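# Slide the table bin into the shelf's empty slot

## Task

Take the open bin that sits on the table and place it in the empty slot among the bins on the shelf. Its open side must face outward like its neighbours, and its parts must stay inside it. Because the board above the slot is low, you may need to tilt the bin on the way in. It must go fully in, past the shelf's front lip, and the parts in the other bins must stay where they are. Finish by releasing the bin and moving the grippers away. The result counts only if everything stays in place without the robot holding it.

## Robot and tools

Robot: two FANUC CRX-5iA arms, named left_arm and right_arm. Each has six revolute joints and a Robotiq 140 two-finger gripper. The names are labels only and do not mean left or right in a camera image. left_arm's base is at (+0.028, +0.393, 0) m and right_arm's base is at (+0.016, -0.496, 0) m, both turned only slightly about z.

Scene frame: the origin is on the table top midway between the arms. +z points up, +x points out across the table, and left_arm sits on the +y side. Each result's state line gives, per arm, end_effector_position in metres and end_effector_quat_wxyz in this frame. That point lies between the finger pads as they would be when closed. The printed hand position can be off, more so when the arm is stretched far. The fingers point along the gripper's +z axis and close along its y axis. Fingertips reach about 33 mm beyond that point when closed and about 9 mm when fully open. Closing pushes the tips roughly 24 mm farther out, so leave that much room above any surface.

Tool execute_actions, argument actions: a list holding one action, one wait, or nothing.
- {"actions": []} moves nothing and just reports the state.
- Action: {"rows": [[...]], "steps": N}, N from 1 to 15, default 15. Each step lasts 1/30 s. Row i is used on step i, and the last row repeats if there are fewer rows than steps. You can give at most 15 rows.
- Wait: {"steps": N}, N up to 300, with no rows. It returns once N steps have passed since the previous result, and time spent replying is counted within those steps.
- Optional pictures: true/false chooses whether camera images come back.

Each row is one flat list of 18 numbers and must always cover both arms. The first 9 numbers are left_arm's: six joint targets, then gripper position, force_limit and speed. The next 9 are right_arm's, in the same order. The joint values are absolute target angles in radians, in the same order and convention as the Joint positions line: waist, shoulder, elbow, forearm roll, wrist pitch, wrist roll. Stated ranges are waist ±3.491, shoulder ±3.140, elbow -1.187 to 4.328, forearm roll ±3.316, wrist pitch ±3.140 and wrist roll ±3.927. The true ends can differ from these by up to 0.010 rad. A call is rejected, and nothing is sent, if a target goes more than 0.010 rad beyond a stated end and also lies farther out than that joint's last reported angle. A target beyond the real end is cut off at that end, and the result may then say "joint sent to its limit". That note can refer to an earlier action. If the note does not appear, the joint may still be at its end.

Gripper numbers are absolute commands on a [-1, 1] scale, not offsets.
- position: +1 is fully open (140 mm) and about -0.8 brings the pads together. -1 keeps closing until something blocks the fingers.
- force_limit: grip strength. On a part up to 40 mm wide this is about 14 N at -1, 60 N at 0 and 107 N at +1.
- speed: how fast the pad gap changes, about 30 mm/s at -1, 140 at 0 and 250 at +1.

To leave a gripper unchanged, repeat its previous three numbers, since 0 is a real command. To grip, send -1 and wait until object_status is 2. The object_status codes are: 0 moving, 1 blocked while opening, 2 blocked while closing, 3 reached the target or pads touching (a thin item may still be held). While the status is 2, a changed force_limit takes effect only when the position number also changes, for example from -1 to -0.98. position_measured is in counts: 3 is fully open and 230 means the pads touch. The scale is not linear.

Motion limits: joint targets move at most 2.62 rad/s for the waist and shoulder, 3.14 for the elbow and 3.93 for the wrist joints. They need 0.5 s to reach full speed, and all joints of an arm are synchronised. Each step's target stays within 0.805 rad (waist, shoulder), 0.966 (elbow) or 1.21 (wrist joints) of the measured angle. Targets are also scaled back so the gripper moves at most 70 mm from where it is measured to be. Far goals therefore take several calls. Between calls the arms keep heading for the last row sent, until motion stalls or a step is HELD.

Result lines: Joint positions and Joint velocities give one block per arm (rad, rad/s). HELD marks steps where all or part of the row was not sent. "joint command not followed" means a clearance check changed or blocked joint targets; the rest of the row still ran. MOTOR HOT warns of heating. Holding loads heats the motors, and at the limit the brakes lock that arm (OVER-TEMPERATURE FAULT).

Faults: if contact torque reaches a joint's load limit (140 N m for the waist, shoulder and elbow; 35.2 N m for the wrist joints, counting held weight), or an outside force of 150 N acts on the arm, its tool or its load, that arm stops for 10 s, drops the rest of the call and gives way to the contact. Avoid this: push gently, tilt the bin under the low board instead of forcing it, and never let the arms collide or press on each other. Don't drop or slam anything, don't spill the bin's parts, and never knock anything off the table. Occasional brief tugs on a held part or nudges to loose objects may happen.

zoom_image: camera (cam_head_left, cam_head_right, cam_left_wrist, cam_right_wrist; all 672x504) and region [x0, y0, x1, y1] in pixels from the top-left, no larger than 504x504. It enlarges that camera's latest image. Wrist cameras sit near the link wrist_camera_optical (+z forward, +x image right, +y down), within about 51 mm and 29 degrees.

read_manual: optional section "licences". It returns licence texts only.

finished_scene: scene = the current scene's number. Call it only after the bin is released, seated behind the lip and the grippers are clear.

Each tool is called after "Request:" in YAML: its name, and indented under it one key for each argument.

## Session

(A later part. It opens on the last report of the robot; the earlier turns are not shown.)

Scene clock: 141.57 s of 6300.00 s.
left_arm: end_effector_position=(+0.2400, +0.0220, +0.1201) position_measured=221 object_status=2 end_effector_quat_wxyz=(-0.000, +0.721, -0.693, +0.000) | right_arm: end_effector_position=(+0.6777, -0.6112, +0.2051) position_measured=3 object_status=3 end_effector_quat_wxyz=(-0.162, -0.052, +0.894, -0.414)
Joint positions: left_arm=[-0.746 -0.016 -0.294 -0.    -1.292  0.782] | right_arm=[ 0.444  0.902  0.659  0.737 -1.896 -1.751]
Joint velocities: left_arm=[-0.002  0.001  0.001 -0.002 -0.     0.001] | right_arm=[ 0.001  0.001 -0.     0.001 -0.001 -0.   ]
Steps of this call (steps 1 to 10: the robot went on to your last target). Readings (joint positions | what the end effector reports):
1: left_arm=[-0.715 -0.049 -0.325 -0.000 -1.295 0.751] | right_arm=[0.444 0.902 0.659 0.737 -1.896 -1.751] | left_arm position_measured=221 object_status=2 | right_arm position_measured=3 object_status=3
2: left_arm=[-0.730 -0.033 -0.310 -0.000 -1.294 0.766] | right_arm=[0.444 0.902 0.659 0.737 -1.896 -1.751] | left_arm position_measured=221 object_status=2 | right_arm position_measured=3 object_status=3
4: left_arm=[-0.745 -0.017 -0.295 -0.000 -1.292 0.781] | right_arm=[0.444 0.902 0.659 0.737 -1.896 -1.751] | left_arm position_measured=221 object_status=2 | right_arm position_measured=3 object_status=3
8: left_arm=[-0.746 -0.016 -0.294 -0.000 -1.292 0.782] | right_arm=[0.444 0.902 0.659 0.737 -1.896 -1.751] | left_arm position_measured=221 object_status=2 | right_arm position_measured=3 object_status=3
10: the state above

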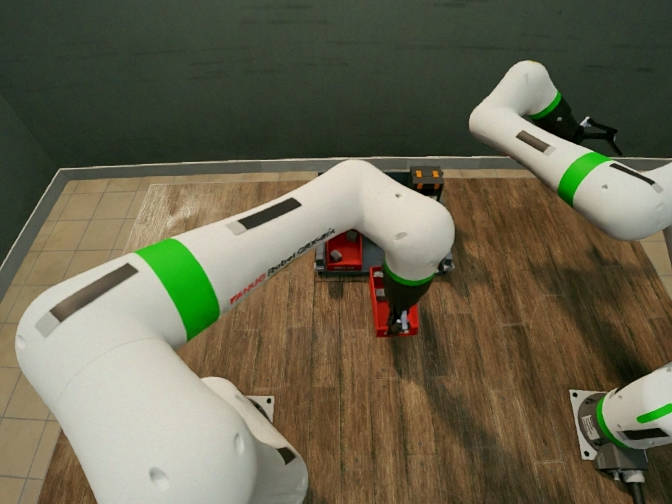

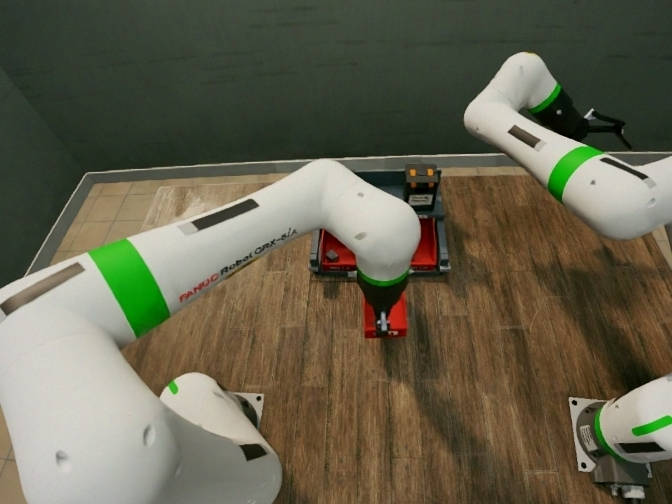

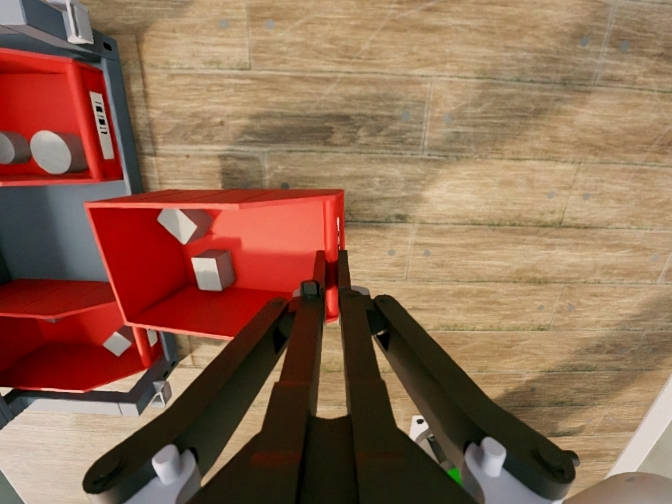

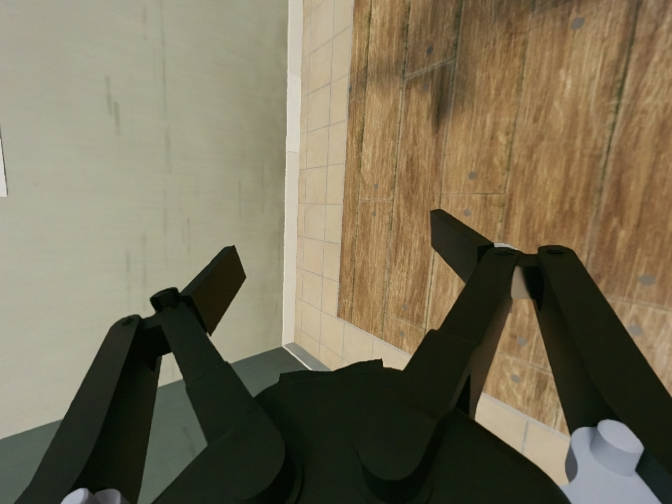

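Request:
execute_actions:
  actions:
    - {"rows":[[-0.741,-0.022,-0.301,0,-1.292,0.765,-1,0.4,-0.5,0.444,0.902,0.659,0.737,-1.896,-1.751,1,0,0],[-0.7355,-0.0289,-0.3077,0,-1.292,0.7465,-1,0.4,-0.5,0.444,0.902,0.659,0.737,-1.896,-1.751,1,0,0],[-0.7355,-0.0289,-0.3077,0,-1.292,0.7465,-1,0.4,-0.5,0.444,0.902,0.659,0.737,-1.896,-1.751,1,0,0],[-0.7355,-0.0289,-0.3077,0,-1.292,0.7465,-1,0.4,-0.5,0.444,0.902,0.659,0.737,-1.896,-1.751,1,0,0],[-0.725,-0.019,-0.299,0,-1.291,0.736,-1,0.4,-0.5,0.444,0.902,0.659,0.737,-1.896,-1.751,1,0,0],[-0.715,-0.009,-0.29,0,-1.29,0.726,-1,0.4,-0.5,0.444,0.902,0.659,0.737,-1.896,-1.751,1,0,0],[-0.705,0.001,-0.281,0,-1.289,0.716,-1,0.4,-0.5,0.444,0.902,0.659,0.737,-1.896,-1.751,1,0,0],[-0.695,0.011,-0.272,0,-1.289,0.706,-1,0.4,-0.5,0.444,0.902,0.659,0.737,-1.896,-1.751,1,0,0],[-0.685,0.021,-0.263,0,-1.288,0.696,-1,0.4,-0.5,0.444,0.902,0.659,0.737,-1.896,-1.751,1,0,0],[-0.675,0.031,-0.254,0,-1.287,0.685,-1,0.4,-0.5,0.444,0.902,0.659,0.737,-1.896,-1.751,1,0,0],[-0.665,0.041,-0.245,0,-1.286,0.675,-1,0.4,-0.5,0.444,0.902,0.659,0.737,-1.896,-1.751,1,0,0],[-0.654,0.051,-0.236,0,-1.285,0.665,-1,0.4,-0.5,0.444,0.902,0.659,0.737,-1.896,-1.751,1,0,0],[-0.644,0.06,-0.227,0,-1.284,0.655,-1,0.4,-0.5,0.444,0.902,0.659,0.737,-1.896,-1.751,1,0,0],[-0.633,0.07,-0.218,0,-1.283,0.644,-1,0.4,-0.5,0.444,0.902,0.659,0.737,-1.896,-1.751,1,0,0],[-0.6229,0.0799,-0.2083,0,-1.2826,0.6339,-1,0.4,-0.5,0.444,0.902,0.659,0.737,-1.896,-1.751,1,0,0]],"steps":15}
  pictures: false

Request:
execute_actions:
  actions:
    - {"steps":8}

Scene clock: 195.63 s of 6300.00 s.
left_arm: end_effector_position=(+0.2998, +0.0278, +0.1160) position_measured=221 object_status=2 end_effector_quat_wxyz=(+0.000, +0.713, -0.702, -0.000) | right_arm: end_effector_position=(+0.6777, -0.6112, +0.2051) position_measured=3 object_status=3 end_effector_quat_wxyz=(-0.162, -0.052, +0.894, -0.414)
Joint positions: left_arm=[-0.645  0.059 -0.228  0.    -1.284  0.656] | right_arm=[ 0.444  0.902  0.659  0.737 -1.896 -1.751]
Joint velocities: left_arm=[ 0.31   0.281  0.265 -0.001  0.029 -0.304] | right_arm=[-0.    -0.001  0.001 -0.    -0.001 -0.001]
Steps of this call (steps 1 to 30: the robot went on to your last target; steps 31 to 90: nothing new was sent; then 50.57 s passed at rest; steps 91 to 105: all 15 steps of this action). Readings (joint positions | what the end effector reports):
91: left_arm=[-0.746 -0.015 -0.294 0.000 -1.292 0.782] | right_arm=[0.444 0.902 0.659 0.737 -1.896 -1.751] | left_arm position_measured=221 object_status=2 | right_arm position_measured=3 object_status=3
92: left_arm=[-0.745 -0.016 -0.296 0.000 -1.292 0.779] | right_arm=[0.444 0.902 0.659 0.737 -1.896 -1.751] | left_arm position_measured=221 object_status=2 | right_arm position_measured=3 object_status=3
94: left_arm=[-0.738 -0.026 -0.305 0.000 -1.292 0.753] | right_arm=[0.444 0.902 0.659 0.737 -1.896 -1.751] | left_arm position_measured=221 object_status=2 | right_arm position_measured=3 object_status=3
98: left_arm=[-0.716 -0.010 -0.291 0.000 -1.290 0.727] | right_arm=[0.444 0.902 0.659 0.737 -1.896 -1.751] | left_arm position_measured=221 object_status=2 | right_arm position_measured=3 object_status=3
105: the state above

Scene clock: 195.90 s of 6300.00 s.
left_arm: end_effector_position=(+0.3149, +0.0290, +0.1150) position_measured=221 object_status=2 end_effector_quat_wxyz=(+0.000, +0.713, -0.702, +0.000) | right_arm: end_effector_position=(+0.6777, -0.6112, +0.2051) position_measured=3 object_status=3 end_effector_quat_wxyz=(-0.162, -0.052, +0.894, -0.414)
Joint positions: left_arm=[-0.623  0.08  -0.208  0.    -1.283  0.634] | right_arm=[ 0.444  0.902  0.659  0.737 -1.896 -1.751]
Joint velocities: left_arm=[-0.     0.001  0.001 -0.001  0.    -0.001] | right_arm=[-0.001 -0.     0.001  0.     0.     0.   ]
Steps of this call (steps 1 to 8: the robot went on to your last target). Readings (joint positions | what the end effector reports):
1: left_arm=[-0.635 0.069 -0.219 0.000 -1.283 0.646] | right_arm=[0.444 0.902 0.659 0.737 -1.896 -1.751] | left_arm position_measured=221 object_status=2 | right_arm position_measured=3 object_status=3
2: left_arm=[-0.626 0.076 -0.212 0.000 -1.283 0.638] | right_arm=[0.444 0.902 0.659 0.737 -1.896 -1.751] | left_arm position_measured=221 object_status=2 | right_arm position_measured=3 object_status=3
4: left_arm=[-0.623 0.080 -0.208 0.000 -1.283 0.634] | right_arm=[0.444 0.902 0.659 0.737 -1.896 -1.751] | left_arm position_measured=221 object_status=2 | right_arm position_measured=3 object_status=3
8: the state above

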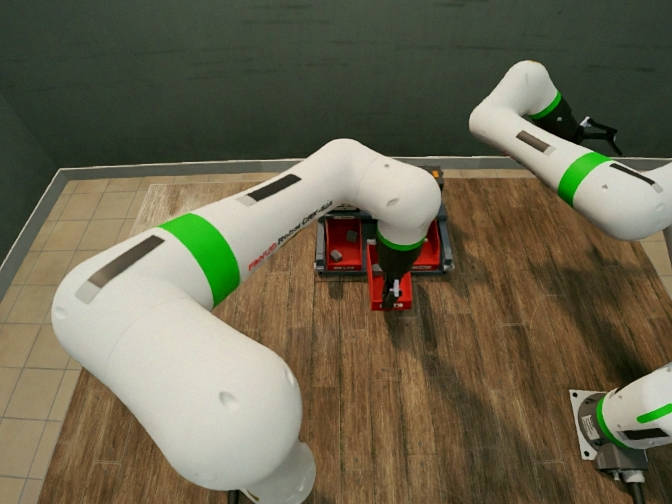

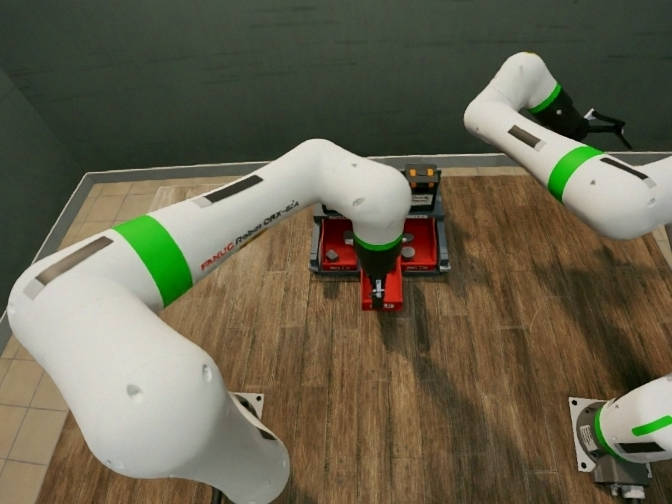

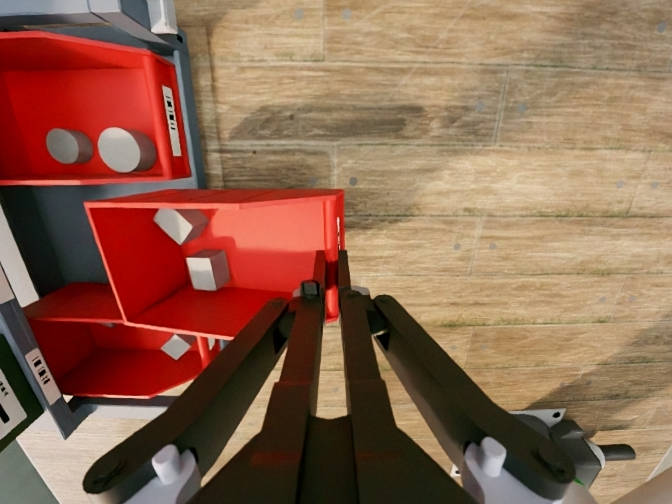

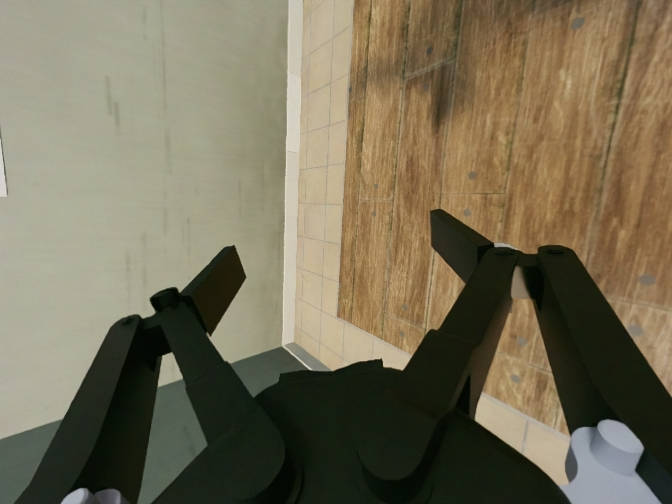

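Request:
zoom_image:
  camera: "cam_left_wrist"
  region: [0, 150, 260, 350]

Region (0, 150, 260, 350) of cam_left_wrist's 672x504 image, scaled by 1.938, with more detail than that image has; it fills the top 388 rows of this view, and the rest is white.

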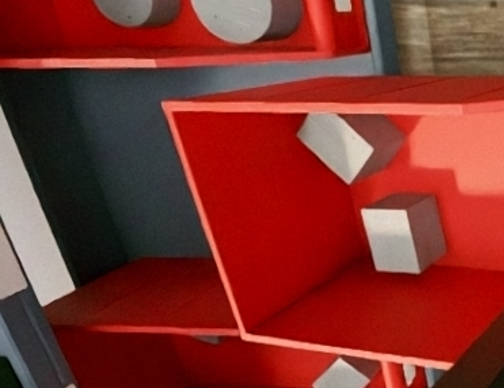

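Request:
execute_actions:
  actions:
    - {"rows":[[-0.617,0.088,-0.2,0,-1.283,0.628,-1,0.4,-0.5,0.444,0.902,0.659,0.737,-1.896,-1.751,1,0,0],[-0.61,0.098,-0.189,0,-1.283,0.621,-1,0.4,-0.5,0.444,0.902,0.659,0.737,-1.896,-1.751,1,0,0],[-0.602,0.109,-0.178,0,-1.284,0.613,-1,0.4,-0.5,0.444,0.902,0.659,0.737,-1.896,-1.751,1,0,0],[-0.594,0.12,-0.166,0,-1.284,0.605,-1,0.4,-0.5,0.444,0.902,0.659,0.737,-1.896,-1.751,1,0,0],[-0.586,0.131,-0.155,0,-1.285,0.597,-1,0.4,-0.5,0.444,0.902,0.659,0.737,-1.896,-1.751,1,0,0],[-0.578,0.142,-0.143,0,-1.285,0.589,-1,0.4,-0.5,0.444,0.902,0.659,0.737,-1.896,-1.751,1,0,0],[-0.57,0.153,-0.132,0,-1.286,0.581,-1,0.4,-0.5,0.444,0.902,0.659,0.737,-1.896,-1.751,1,0,0],[-0.562,0.164,-0.12,0,-1.286,0.573,-1,0.4,-0.5,0.444,0.902,0.659,0.737,-1.896,-1.751,1,0,0],[-0.554,0.175,-0.109,0,-1.287,0.565,-1,0.4,-0.5,0.444,0.902,0.659,0.737,-1.896,-1.751,1,0,0],[-0.546,0.186,-0.097,0,-1.287,0.557,-1,0.4,-0.5,0.444,0.902,0.659,0.737,-1.896,-1.751,1,0,0],[-0.54,0.195,-0.088,0,-1.288,0.551,-1,0.4,-0.5,0.444,0.902,0.659,0.737,-1.896,-1.751,1,0,0],[-0.5344,0.2037,-0.0792,0,-1.2879,0.5454,-1,0.4,-0.5,0.444,0.902,0.659,0.737,-1.896,-1.751,1,0,0]],"steps":15}
  pictures: false

Request:
execute_actions:
  actions:
    - {"steps":8}

Scene clock: 231.47 s of 6300.00 s.
left_arm: end_effector_position=(+0.3897, +0.0302, +0.1099) position_measured=221 object_status=2 end_effector_quat_wxyz=(-0.000, +0.713, -0.702, -0.000) | right_arm: end_effector_position=(+0.6777, -0.6112, +0.2051) position_measured=3 object_status=3 end_effector_quat_wxyz=(-0.162, -0.052, +0.894, -0.414)
Joint positions: left_arm=[-0.535  0.204 -0.08  -0.    -1.288  0.546] | right_arm=[ 0.444  0.902  0.659  0.737 -1.896 -1.751]
Joint velocities: left_arm=[ 0.012  0.02   0.019 -0.001 -0.007 -0.013] | right_arm=[-0.     0.001  0.001 -0.001 -0.001  0.   ]
Steps of this call (steps 1 to 30: the robot went on to your last target; steps 31 to 90: nothing new was sent; then 32.07 s passed at rest; steps 91 to 105: all 15 steps of this action). Readings (joint positions | what the end effector reports):
91: left_arm=[-0.623 0.080 -0.208 -0.000 -1.283 0.634] | right_arm=[0.444 0.902 0.659 0.737 -1.896 -1.751] | left_arm position_measured=221 object_status=2 | right_arm position_measured=3 object_status=3
92: left_arm=[-0.621 0.083 -0.205 -0.000 -1.283 0.632] | right_arm=[0.444 0.902 0.659 0.737 -1.896 -1.751] | left_arm position_measured=221 object_status=2 | right_arm position_measured=3 object_status=3
94: left_arm=[-0.609 0.099 -0.189 -0.000 -1.283 0.620] | right_arm=[0.444 0.902 0.659 0.737 -1.896 -1.751] | left_arm position_measured=221 object_status=2 | right_arm position_measured=3 object_status=3
98: left_arm=[-0.579 0.140 -0.145 -0.000 -1.285 0.590] | right_arm=[0.444 0.902 0.659 0.737 -1.896 -1.751] | left_arm position_measured=221 object_status=2 | right_arm position_measured=3 object_status=3
105: the state above

Scene clock: 231.73 s of 6300.00 s.
left_arm: end_effector_position=(+0.3899, +0.0301, +0.1100) position_measured=221 object_status=2 end_effector_quat_wxyz=(-0.000, +0.713, -0.702, -0.000) | right_arm: end_effector_position=(+0.6777, -0.6112, +0.2051) position_measured=3 object_status=3 end_effector_quat_wxyz=(-0.162, -0.052, +0.894, -0.414)
Joint positions: left_arm=[-0.534  0.204 -0.079 -0.    -1.288  0.545] | right_arm=[ 0.444  0.902  0.659  0.737 -1.896 -1.751]
Joint velocities: left_arm=[-0.001 -0.001  0.     0.001  0.001 -0.001] | right_arm=[-0.001  0.001  0.001 -0.001  0.001  0.   ]
Steps of this call (steps 1 to 8: the robot went on to your last target). Readings (joint positions | what the end effector reports):
1: left_arm=[-0.534 0.204 -0.079 -0.000 -1.288 0.545] | right_arm=[0.444 0.902 0.659 0.737 -1.896 -1.751] | left_arm position_measured=221 object_status=2 | right_arm position_measured=3 object_status=3
2: left_arm=[-0.534 0.204 -0.079 -0.000 -1.288 0.545] | right_arm=[0.444 0.902 0.659 0.737 -1.896 -1.751] | left_arm position_measured=221 object_status=2 | right_arm position_measured=3 object_status=3
4: left_arm=[-0.534 0.204 -0.079 -0.000 -1.288 0.545] | right_arm=[0.444 0.902 0.659 0.737 -1.896 -1.751] | left_arm position_measured=221 object_status=2 | right_arm position_measured=3 object_status=3
8: the state above

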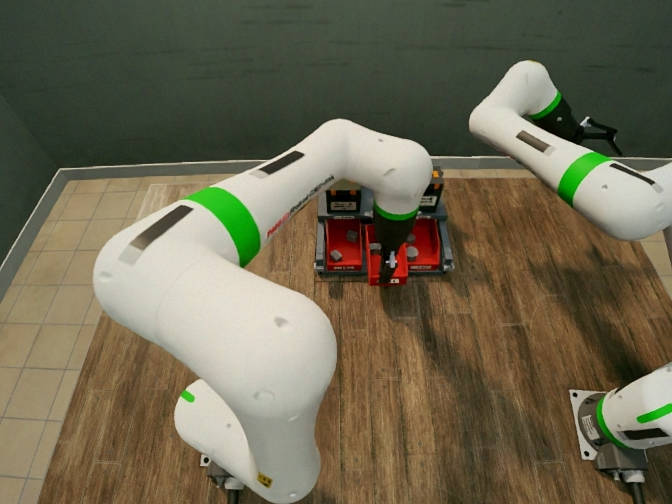

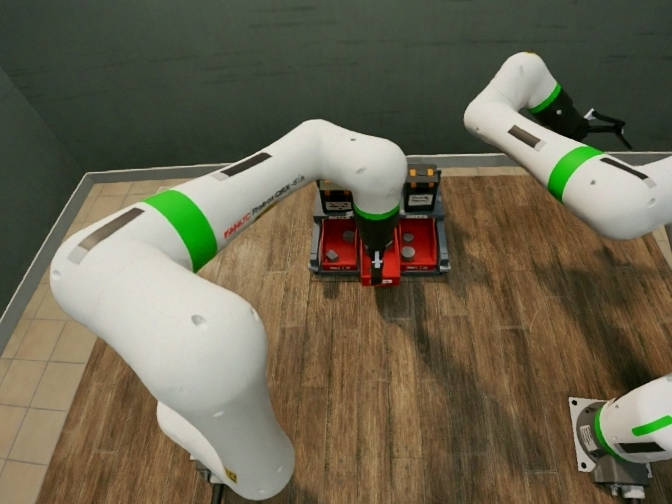

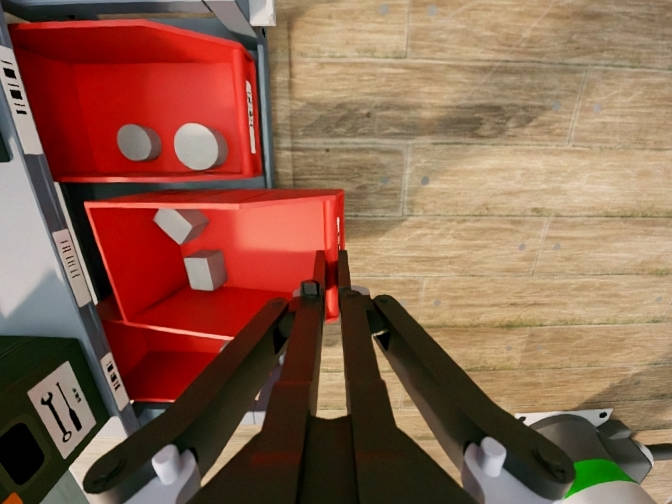

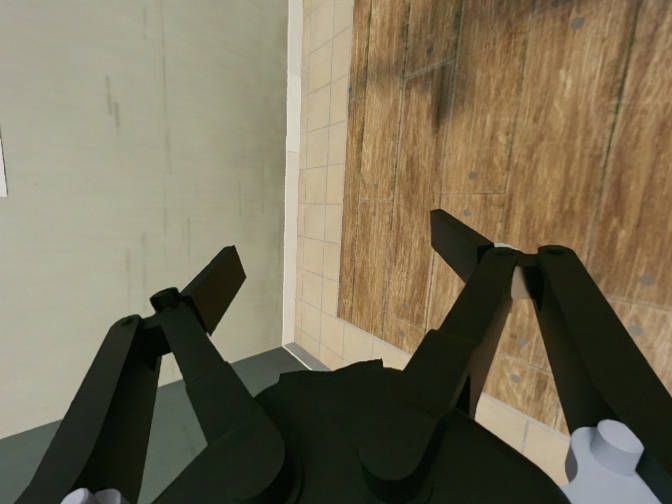

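Request:
execute_actions:
  actions:
    - {"rows":[[-0.5344,0.207,-0.085,0,-1.279,0.5454,-1,0.4,-0.5,0.444,0.902,0.659,0.737,-1.896,-1.751,1,0,0],[-0.5344,0.21,-0.091,0,-1.27,0.5454,-1,0.4,-0.5,0.444,0.902,0.659,0.737,-1.896,-1.751,1,0,0],[-0.5344,0.213,-0.098,0,-1.26,0.5454,-1,0.4,-0.5,0.444,0.902,0.659,0.737,-1.896,-1.751,1,0,0],[-0.5344,0.216,-0.104,0,-1.251,0.5454,-1,0.4,-0.5,0.444,0.902,0.659,0.737,-1.896,-1.751,1,0,0],[-0.5344,0.219,-0.111,0,-1.241,0.5454,-1,0.4,-0.5,0.444,0.902,0.659,0.737,-1.896,-1.751,1,0,0],[-0.5344,0.2226,-0.1174,0,-1.2308,0.5454,-1,0.4,-0.5,0.444,0.902,0.659,0.737,-1.896,-1.751,1,0,0],[-0.5344,0.2226,-0.1174,0,-1.2308,0.5454,-1,0.4,-0.5,0.444,0.902,0.659,0.737,-1.896,-1.751,1,0,0],[-0.53,0.231,-0.11,0,-1.23,0.541,-1,0.4,-0.5,0.444,0.902,0.659,0.737,-1.896,-1.751,1,0,0],[-0.526,0.239,-0.102,0,-1.229,0.537,-1,0.4,-0.5,0.444,0.902,0.659,0.737,-1.896,-1.751,1,0,0],[-0.522,0.247,-0.095,0,-1.229,0.533,-1,0.4,-0.5,0.444,0.902,0.659,0.737,-1.896,-1.751,1,0,0],[-0.517,0.255,-0.088,0,-1.228,0.528,-1,0.4,-0.5,0.444,0.902,0.659,0.737,-1.896,-1.751,1,0,0],[-0.513,0.264,-0.08,0,-1.227,0.524,-1,0.4,-0.5,0.444,0.902,0.659,0.737,-1.896,-1.751,1,0,0],[-0.509,0.272,-0.073,0,-1.226,0.52,-1,0.4,-0.5,0.444,0.902,0.659,0.737,-1.896,-1.751,1,0,0],[-0.5044,0.28,-0.0653,0,-1.2255,0.5154,-1,0.4,-0.5,0.444,0.902,0.659,0.737,-1.896,-1.751,1,0,0]],"steps":15}
  pictures: false

Request:
execute_actions:
  actions:
    - {"steps":8}

Scene clock: 257.73 s of 6300.00 s.
left_arm: end_effector_position=(+0.4158, +0.0304, +0.0780) position_measured=221 object_status=2 end_effector_quat_wxyz=(+0.000, +0.713, -0.702, -0.000) | right_arm: end_effector_position=(+0.6777, -0.6112, +0.2051) position_measured=3 object_status=3 end_effector_quat_wxyz=(-0.162, -0.052, +0.894, -0.414)
Joint positions: left_arm=[-0.509  0.272 -0.073  0.    -1.226  0.52 ] | right_arm=[ 0.444  0.902  0.659  0.737 -1.896 -1.751]
Joint velocities: left_arm=[ 0.125  0.232  0.215 -0.     0.02  -0.125] | right_arm=[-0.001 -0.001  0.     0.001  0.002 -0.001]
Steps of this call (steps 1 to 15: the robot went on to your last target; steps 16 to 90: nothing new was sent; then 22.50 s passed at rest; steps 91 to 105: all 15 steps of this action). Readings (joint positions | what the end effector reports):
91: left_arm=[-0.534 0.204 -0.079 0.000 -1.288 0.545] | right_arm=[0.444 0.902 0.659 0.737 -1.896 -1.751] | left_arm position_measured=221 object_status=2 | right_arm position_measured=3 object_status=3
92: left_arm=[-0.534 0.205 -0.081 0.000 -1.284 0.545] | right_arm=[0.444 0.902 0.659 0.737 -1.896 -1.751] | left_arm position_measured=221 object_status=2 | right_arm position_measured=3 object_status=3
94: left_arm=[-0.534 0.211 -0.093 0.000 -1.267 0.545] | right_arm=[0.444 0.902 0.659 0.737 -1.896 -1.751] | left_arm position_measured=221 object_status=2 | right_arm position_measured=3 object_status=3
98: left_arm=[-0.534 0.222 -0.117 0.000 -1.232 0.545] | right_arm=[0.444 0.902 0.659 0.737 -1.896 -1.751] | left_arm position_measured=221 object_status=2 | right_arm position_measured=3 object_status=3
105: the state above

Scene clock: 258.00 s of 6300.00 s.
left_arm: end_effector_position=(+0.4200, +0.0306, +0.0770) position_measured=221 object_status=2 end_effector_quat_wxyz=(-0.000, +0.713, -0.702, +0.000) | right_arm: end_effector_position=(+0.6777, -0.6112, +0.2051) position_measured=3 object_status=3 end_effector_quat_wxyz=(-0.162, -0.052, +0.894, -0.414)
Joint positions: left_arm=[-0.504  0.28  -0.065 -0.    -1.225  0.515] | right_arm=[ 0.444  0.902  0.659  0.737 -1.896 -1.751]
Joint velocities: left_arm=[ 0.     0.     0.001  0.001 -0.001 -0.   ] | right_arm=[-0.    -0.001 -0.001 -0.     0.001  0.001]
Steps of this call (steps 1 to 8: the robot went on to your last target). Readings (joint positions | what the end effector reports):
1: left_arm=[-0.505 0.278 -0.067 -0.000 -1.226 0.516] | right_arm=[0.444 0.902 0.659 0.737 -1.896 -1.751] | left_arm position_measured=221 object_status=2 | right_arm position_measured=3 object_status=3
2: left_arm=[-0.504 0.280 -0.066 -0.000 -1.225 0.516] | right_arm=[0.444 0.902 0.659 0.737 -1.896 -1.751] | left_arm position_measured=221 object_status=2 | right_arm position_measured=3 object_status=3
4: left_arm=[-0.504 0.280 -0.065 -0.000 -1.225 0.515] | right_arm=[0.444 0.902 0.659 0.737 -1.896 -1.751] | left_arm position_measured=221 object_status=2 | right_arm position_measured=3 object_status=3
8: the state above

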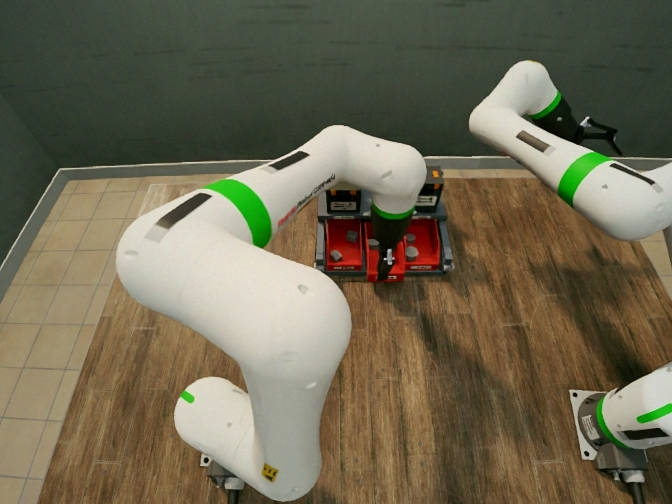

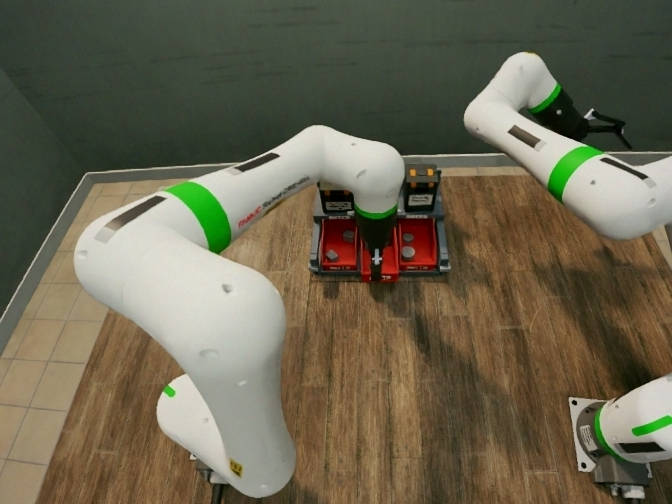

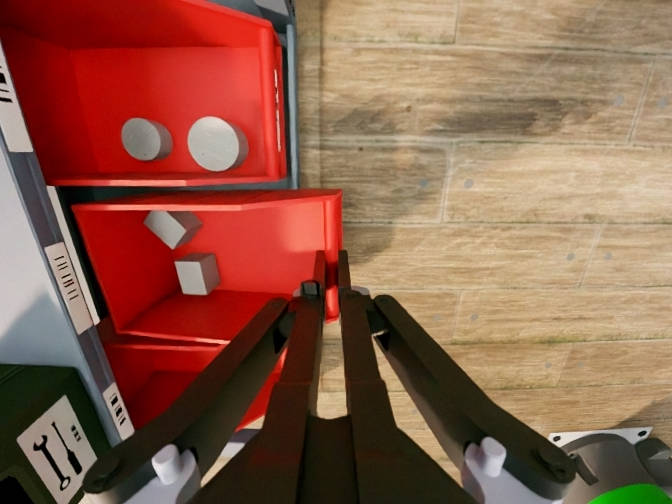

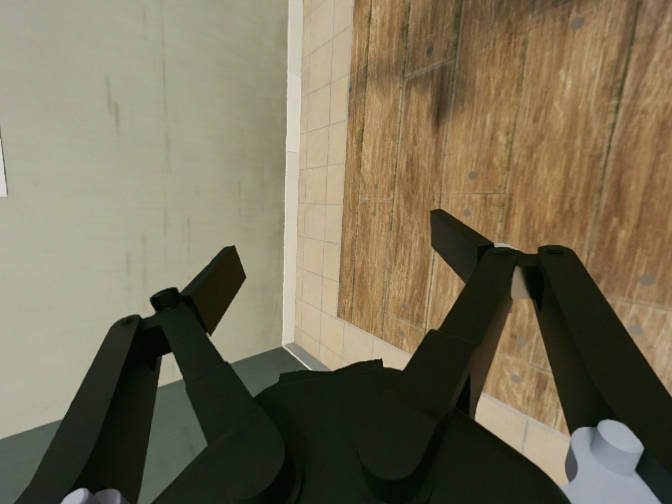

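Request:
execute_actions:
  actions:
    - {"rows":[[-0.502,0.285,-0.059,0,-1.227,0.513,-1,0.4,-0.5,0.444,0.902,0.659,0.737,-1.896,-1.751,1,0,0],[-0.502,0.285,-0.059,0,-1.227,0.513,-1,0.4,-0.5,0.444,0.902,0.659,0.737,-1.896,-1.751,1,0,0],[-0.499,0.291,-0.051,0,-1.229,0.51,-1,0.4,-0.5,0.444,0.902,0.659,0.737,-1.896,-1.751,1,0,0],[-0.499,0.291,-0.051,0,-1.229,0.51,-1,0.4,-0.5,0.444,0.902,0.659,0.737,-1.896,-1.751,1,0,0],[-0.496,0.298,-0.042,0,-1.231,0.507,-1,0.4,-0.5,0.444,0.902,0.659,0.737,-1.896,-1.751,1,0,0],[-0.496,0.298,-0.042,0,-1.231,0.507,-1,0.4,-0.5,0.444,0.902,0.659,0.737,-1.896,-1.751,1,0,0],[-0.4925,0.305,-0.033,0,-1.233,0.5035,-1,0.4,-0.5,0.444,0.902,0.659,0.737,-1.896,-1.751,1,0,0],[-0.4925,0.305,-0.033,0,-1.233,0.5035,-1,0.4,-0.5,0.444,0.902,0.659,0.737,-1.896,-1.751,1,0,0],[-0.489,0.312,-0.024,0,-1.235,0.5,-1,0.4,-0.5,0.444,0.902,0.659,0.737,-1.896,-1.751,1,0,0],[-0.489,0.312,-0.024,0,-1.235,0.5,-1,0.4,-0.5,0.444,0.902,0.659,0.737,-1.896,-1.751,1,0,0],[-0.4855,0.319,-0.015,0,-1.237,0.4965,-1,0.4,-0.5,0.444,0.902,0.659,0.737,-1.896,-1.751,1,0,0],[-0.4855,0.319,-0.015,0,-1.237,0.4965,-1,0.4,-0.5,0.444,0.902,0.659,0.737,-1.896,-1.751,1,0,0],[-0.482,0.3265,-0.005,0,-1.2393,0.493,-1,0.4,-0.5,0.444,0.902,0.659,0.737,-1.896,-1.751,1,0,0]],"steps":15}
  pictures: false

Request:
execute_actions:
  actions:
    - {"steps":8}

Scene clock: 274.60 s of 6300.00 s.
left_arm: end_effector_position=(+0.4454, +0.0301, +0.0769) position_measured=221 object_status=2 end_effector_quat_wxyz=(+0.000, +0.713, -0.702, +0.000) | right_arm: end_effector_position=(+0.6777, -0.6112, +0.2051) position_measured=3 object_status=3 end_effector_quat_wxyz=(-0.162, -0.052, +0.894, -0.414)
Joint positions: left_arm=[-0.482  0.326 -0.006  0.    -1.239  0.493] | right_arm=[ 0.444  0.902  0.659  0.737 -1.896 -1.751]
Joint velocities: left_arm=[ 0.039  0.072  0.09   0.    -0.013 -0.029] | right_arm=[-0.     0.001 -0.     0.     0.    -0.   ]
Steps of this call (steps 1 to 15: the robot went on to your last target; steps 16 to 90: nothing new was sent; then 13.10 s passed at rest; steps 91 to 105: all 15 steps of this action). Readings (joint positions | what the end effector reports):
91: left_arm=[-0.504 0.280 -0.065 0.000 -1.226 0.515] | right_arm=[0.444 0.902 0.659 0.737 -1.896 -1.751] | left_arm position_measured=221 object_status=2 | right_arm position_measured=3 object_status=3
92: left_arm=[-0.504 0.282 -0.063 0.000 -1.226 0.514] | right_arm=[0.444 0.902 0.659 0.737 -1.896 -1.751] | left_arm position_measured=221 object_status=2 | right_arm position_measured=3 object_status=3
94: left_arm=[-0.501 0.287 -0.056 0.000 -1.228 0.512] | right_arm=[0.444 0.902 0.659 0.737 -1.896 -1.751] | left_arm position_measured=221 object_status=2 | right_arm position_measured=3 object_status=3
98: left_arm=[-0.495 0.301 -0.039 0.000 -1.232 0.506] | right_arm=[0.444 0.902 0.659 0.737 -1.896 -1.751] | left_arm position_measured=221 object_status=2 | right_arm position_measured=3 object_status=3
105: the state above

Scene clock: 274.87 s of 6300.00 s.
left_arm: end_effector_position=(+0.4459, +0.0302, +0.0769) position_measured=221 object_status=2 end_effector_quat_wxyz=(+0.000, +0.713, -0.702, +0.000) | right_arm: end_effector_position=(+0.6777, -0.6112, +0.2051) position_measured=3 object_status=3 end_effector_quat_wxyz=(-0.162, -0.052, +0.894, -0.414)
Joint positions: left_arm=[-0.482  0.326 -0.005  0.    -1.239  0.493] | right_arm=[ 0.444  0.902  0.659  0.737 -1.896 -1.751]
Joint velocities: left_arm=[-0.001  0.001  0.    -0.001  0.     0.   ] | right_arm=[ 0.     0.001 -0.    -0.    -0.     0.   ]
Steps of this call (steps 1 to 8: the robot went on to your last target). Readings (joint positions | what the end effector reports):
1: left_arm=[-0.482 0.326 -0.005 0.000 -1.239 0.493] | right_arm=[0.444 0.902 0.659 0.737 -1.896 -1.751] | left_arm position_measured=221 object_status=2 | right_arm position_measured=3 object_status=3
2: left_arm=[-0.482 0.326 -0.005 0.000 -1.239 0.493] | right_arm=[0.444 0.902 0.659 0.737 -1.896 -1.751] | left_arm position_measured=221 object_status=2 | right_arm position_measured=3 object_status=3
4: left_arm=[-0.482 0.326 -0.005 0.000 -1.239 0.493] | right_arm=[0.444 0.902 0.659 0.737 -1.896 -1.751] | left_arm position_measured=221 object_status=2 | right_arm position_measured=3 object_status=3
8: the state above

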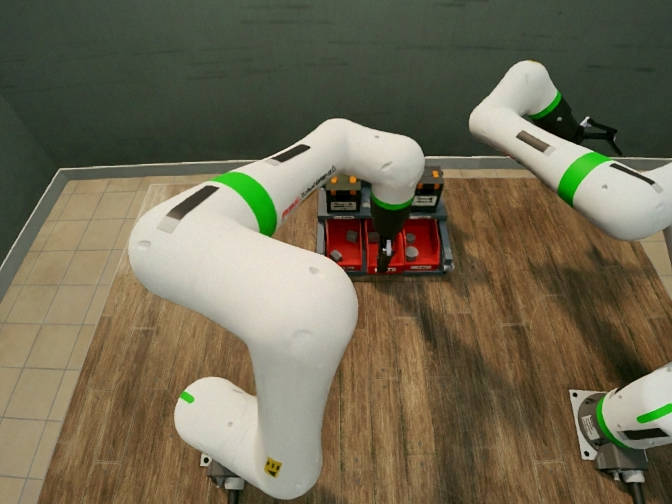

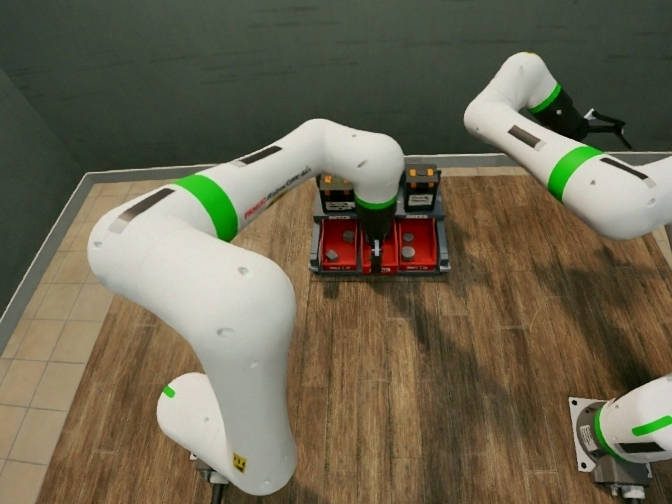

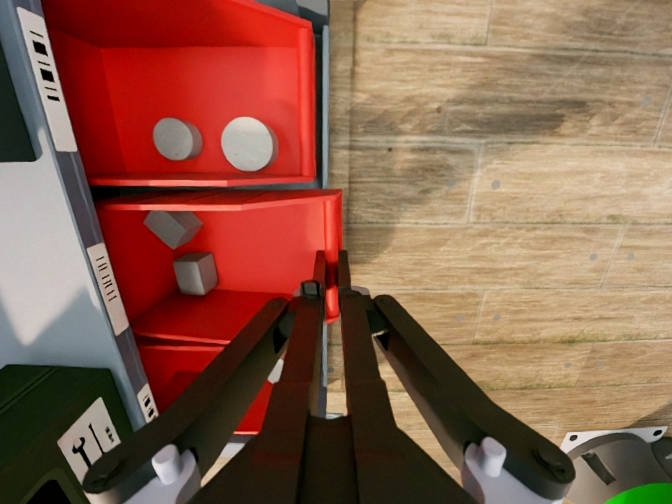

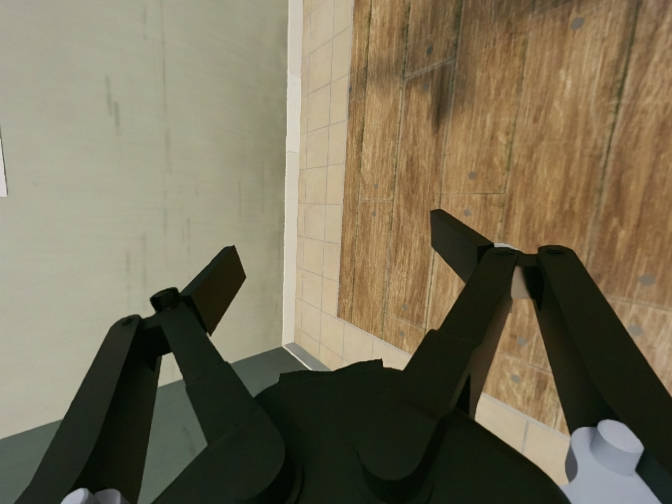

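Request:
execute_actions:
  actions:
    - {"rows":[[-0.479,0.333,0.003,0,-1.241,0.49,-1,0.4,-0.5,0.444,0.902,0.659,0.737,-1.896,-1.751,1,0,0],[-0.479,0.333,0.003,0,-1.241,0.49,-1,0.4,-0.5,0.444,0.902,0.659,0.737,-1.896,-1.751,1,0,0],[-0.476,0.339,0.012,0,-1.243,0.487,-1,0.4,-0.5,0.444,0.902,0.659,0.737,-1.896,-1.751,1,0,0],[-0.476,0.339,0.012,0,-1.243,0.487,-1,0.4,-0.5,0.444,0.902,0.659,0.737,-1.896,-1.751,1,0,0],[-0.473,0.346,0.02,0,-1.245,0.484,-1,0.4,-0.5,0.444,0.902,0.659,0.737,-1.896,-1.751,1,0,0],[-0.473,0.346,0.02,0,-1.245,0.484,-1,0.4,-0.5,0.444,0.902,0.659,0.737,-1.896,-1.751,1,0,0],[-0.47,0.352,0.029,0,-1.247,0.481,-1,0.4,-0.5,0.444,0.902,0.659,0.737,-1.896,-1.751,1,0,0],[-0.47,0.352,0.029,0,-1.247,0.481,-1,0.4,-0.5,0.444,0.902,0.659,0.737,-1.896,-1.751,1,0,0],[-0.467,0.359,0.037,0,-1.249,0.478,-1,0.4,-0.5,0.444,0.902,0.659,0.737,-1.896,-1.751,1,0,0],[-0.467,0.359,0.037,0,-1.249,0.478,-1,0.4,-0.5,0.444,0.902,0.659,0.737,-1.896,-1.751,1,0,0],[-0.463,0.365,0.046,0,-1.251,0.474,-1,0.4,-0.5,0.444,0.902,0.659,0.737,-1.896,-1.751,1,0,0],[-0.463,0.365,0.046,0,-1.251,0.474,-1,0.4,-0.5,0.444,0.902,0.659,0.737,-1.896,-1.751,1,0,0],[-0.46,0.3715,0.0537,0,-1.253,0.471,-1,0.4,-0.5,0.444,0.902,0.659,0.737,-1.896,-1.751,1,0,0]],"steps":15}
  pictures: false

Request:
execute_actions:
  actions:
    - {"steps":8}

Scene clock: 296.30 s of 6300.00 s.
left_arm: end_effector_position=(+0.4709, +0.0310, +0.0762) position_measured=221 object_status=2 end_effector_quat_wxyz=(-0.000, +0.713, -0.702, +0.000) | right_arm: end_effector_position=(+0.6777, -0.6112, +0.2051) position_measured=3 object_status=3 end_effector_quat_wxyz=(-0.162, -0.052, +0.894, -0.414)
Joint positions: left_arm=[-0.46   0.371  0.053 -0.    -1.253  0.471] | right_arm=[ 0.444  0.902  0.659  0.737 -1.896 -1.751]
Joint velocities: left_arm=[ 0.028  0.053  0.047  0.    -0.008 -0.015] | right_arm=[ 0.001 -0.001 -0.001 -0.    -0.001  0.   ]
Steps of this call (steps 1 to 15: the robot went on to your last target; steps 16 to 90: nothing new was sent; then 17.93 s passed at rest; steps 91 to 105: all 15 steps of this action). Readings (joint positions | what the end effector reports):
91: left_arm=[-0.482 0.327 -0.005 -0.000 -1.239 0.493] | right_arm=[0.444 0.902 0.659 0.737 -1.896 -1.751] | left_arm position_measured=221 object_status=2 | right_arm position_measured=3 object_status=3
92: left_arm=[-0.481 0.329 -0.002 -0.000 -1.240 0.492] | right_arm=[0.444 0.902 0.659 0.737 -1.896 -1.751] | left_arm position_measured=221 object_status=2 | right_arm position_measured=3 object_status=3
94: left_arm=[-0.478 0.335 0.006 -0.000 -1.242 0.489] | right_arm=[0.444 0.902 0.659 0.737 -1.896 -1.751] | left_arm position_measured=221 object_status=2 | right_arm position_measured=3 object_status=3
98: left_arm=[-0.472 0.348 0.023 -0.000 -1.246 0.483] | right_arm=[0.444 0.902 0.659 0.737 -1.896 -1.751] | left_arm position_measured=221 object_status=2 | right_arm position_measured=3 object_status=3
105: the state above

Scene clock: 296.57 s of 6300.00 s.
left_arm: end_effector_position=(+0.4711, +0.0310, +0.0761) position_measured=221 object_status=2 end_effector_quat_wxyz=(+0.000, +0.713, -0.702, -0.000) | right_arm: end_effector_position=(+0.6777, -0.6112, +0.2051) position_measured=3 object_status=3 end_effector_quat_wxyz=(-0.162, -0.052, +0.894, -0.414)
Joint positions: left_arm=[-0.46   0.372  0.054 -0.    -1.253  0.471] | right_arm=[ 0.444  0.902  0.659  0.737 -1.896 -1.751]
Joint velocities: left_arm=[ 0.001 -0.001  0.    -0.001 -0.    -0.   ] | right_arm=[-0.     0.     0.    -0.    -0.002 -0.   ]
Steps of this call (steps 1 to 8: the robot went on to your last target). Readings (joint positions | what the end effector reports):
1: left_arm=[-0.460 0.372 0.054 -0.000 -1.253 0.471] | right_arm=[0.444 0.902 0.659 0.737 -1.896 -1.751] | left_arm position_measured=221 object_status=2 | right_arm position_measured=3 object_status=3
2: left_arm=[-0.460 0.372 0.054 -0.000 -1.253 0.471] | right_arm=[0.444 0.902 0.659 0.737 -1.896 -1.751] | left_arm position_measured=221 object_status=2 | right_arm position_measured=3 object_status=3
4: left_arm=[-0.460 0.372 0.054 -0.000 -1.253 0.471] | right_arm=[0.444 0.902 0.659 0.737 -1.896 -1.751] | left_arm position_measured=221 object_status=2 | right_arm position_measured=3 object_status=3
8: the state above

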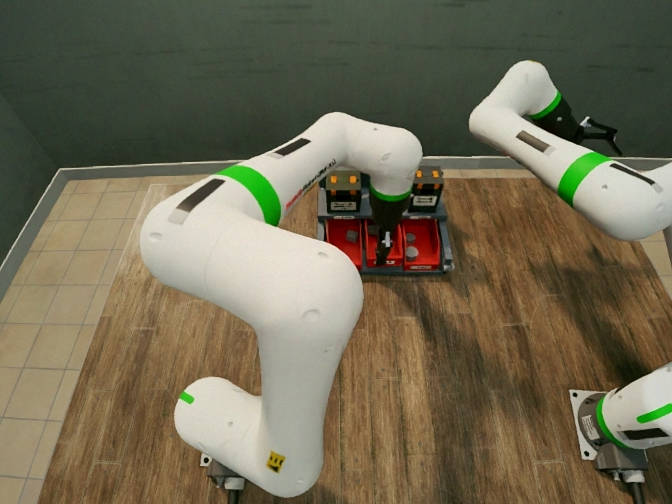

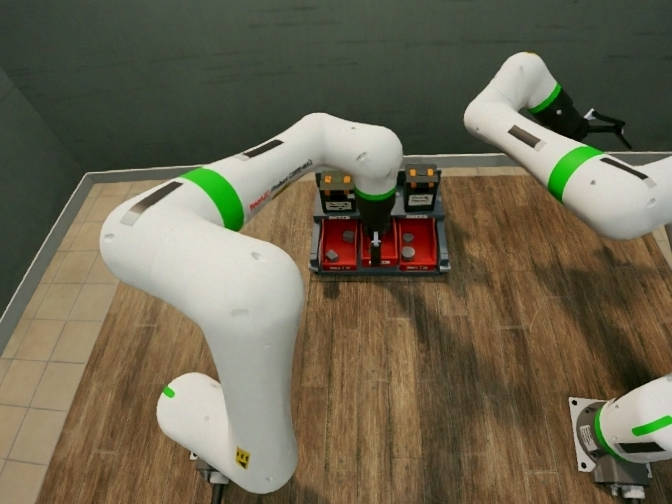

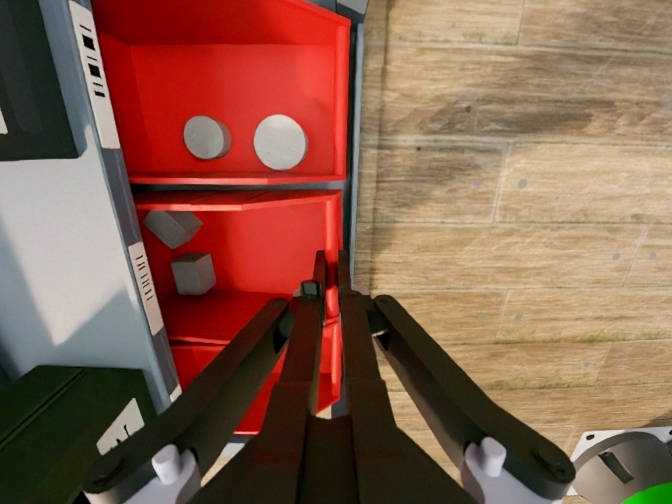

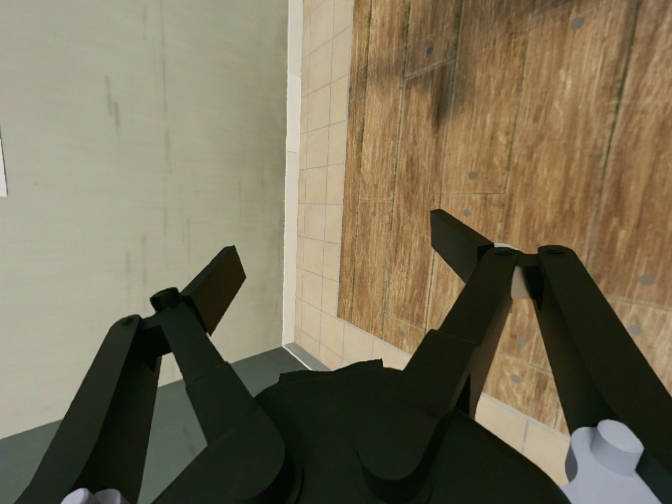

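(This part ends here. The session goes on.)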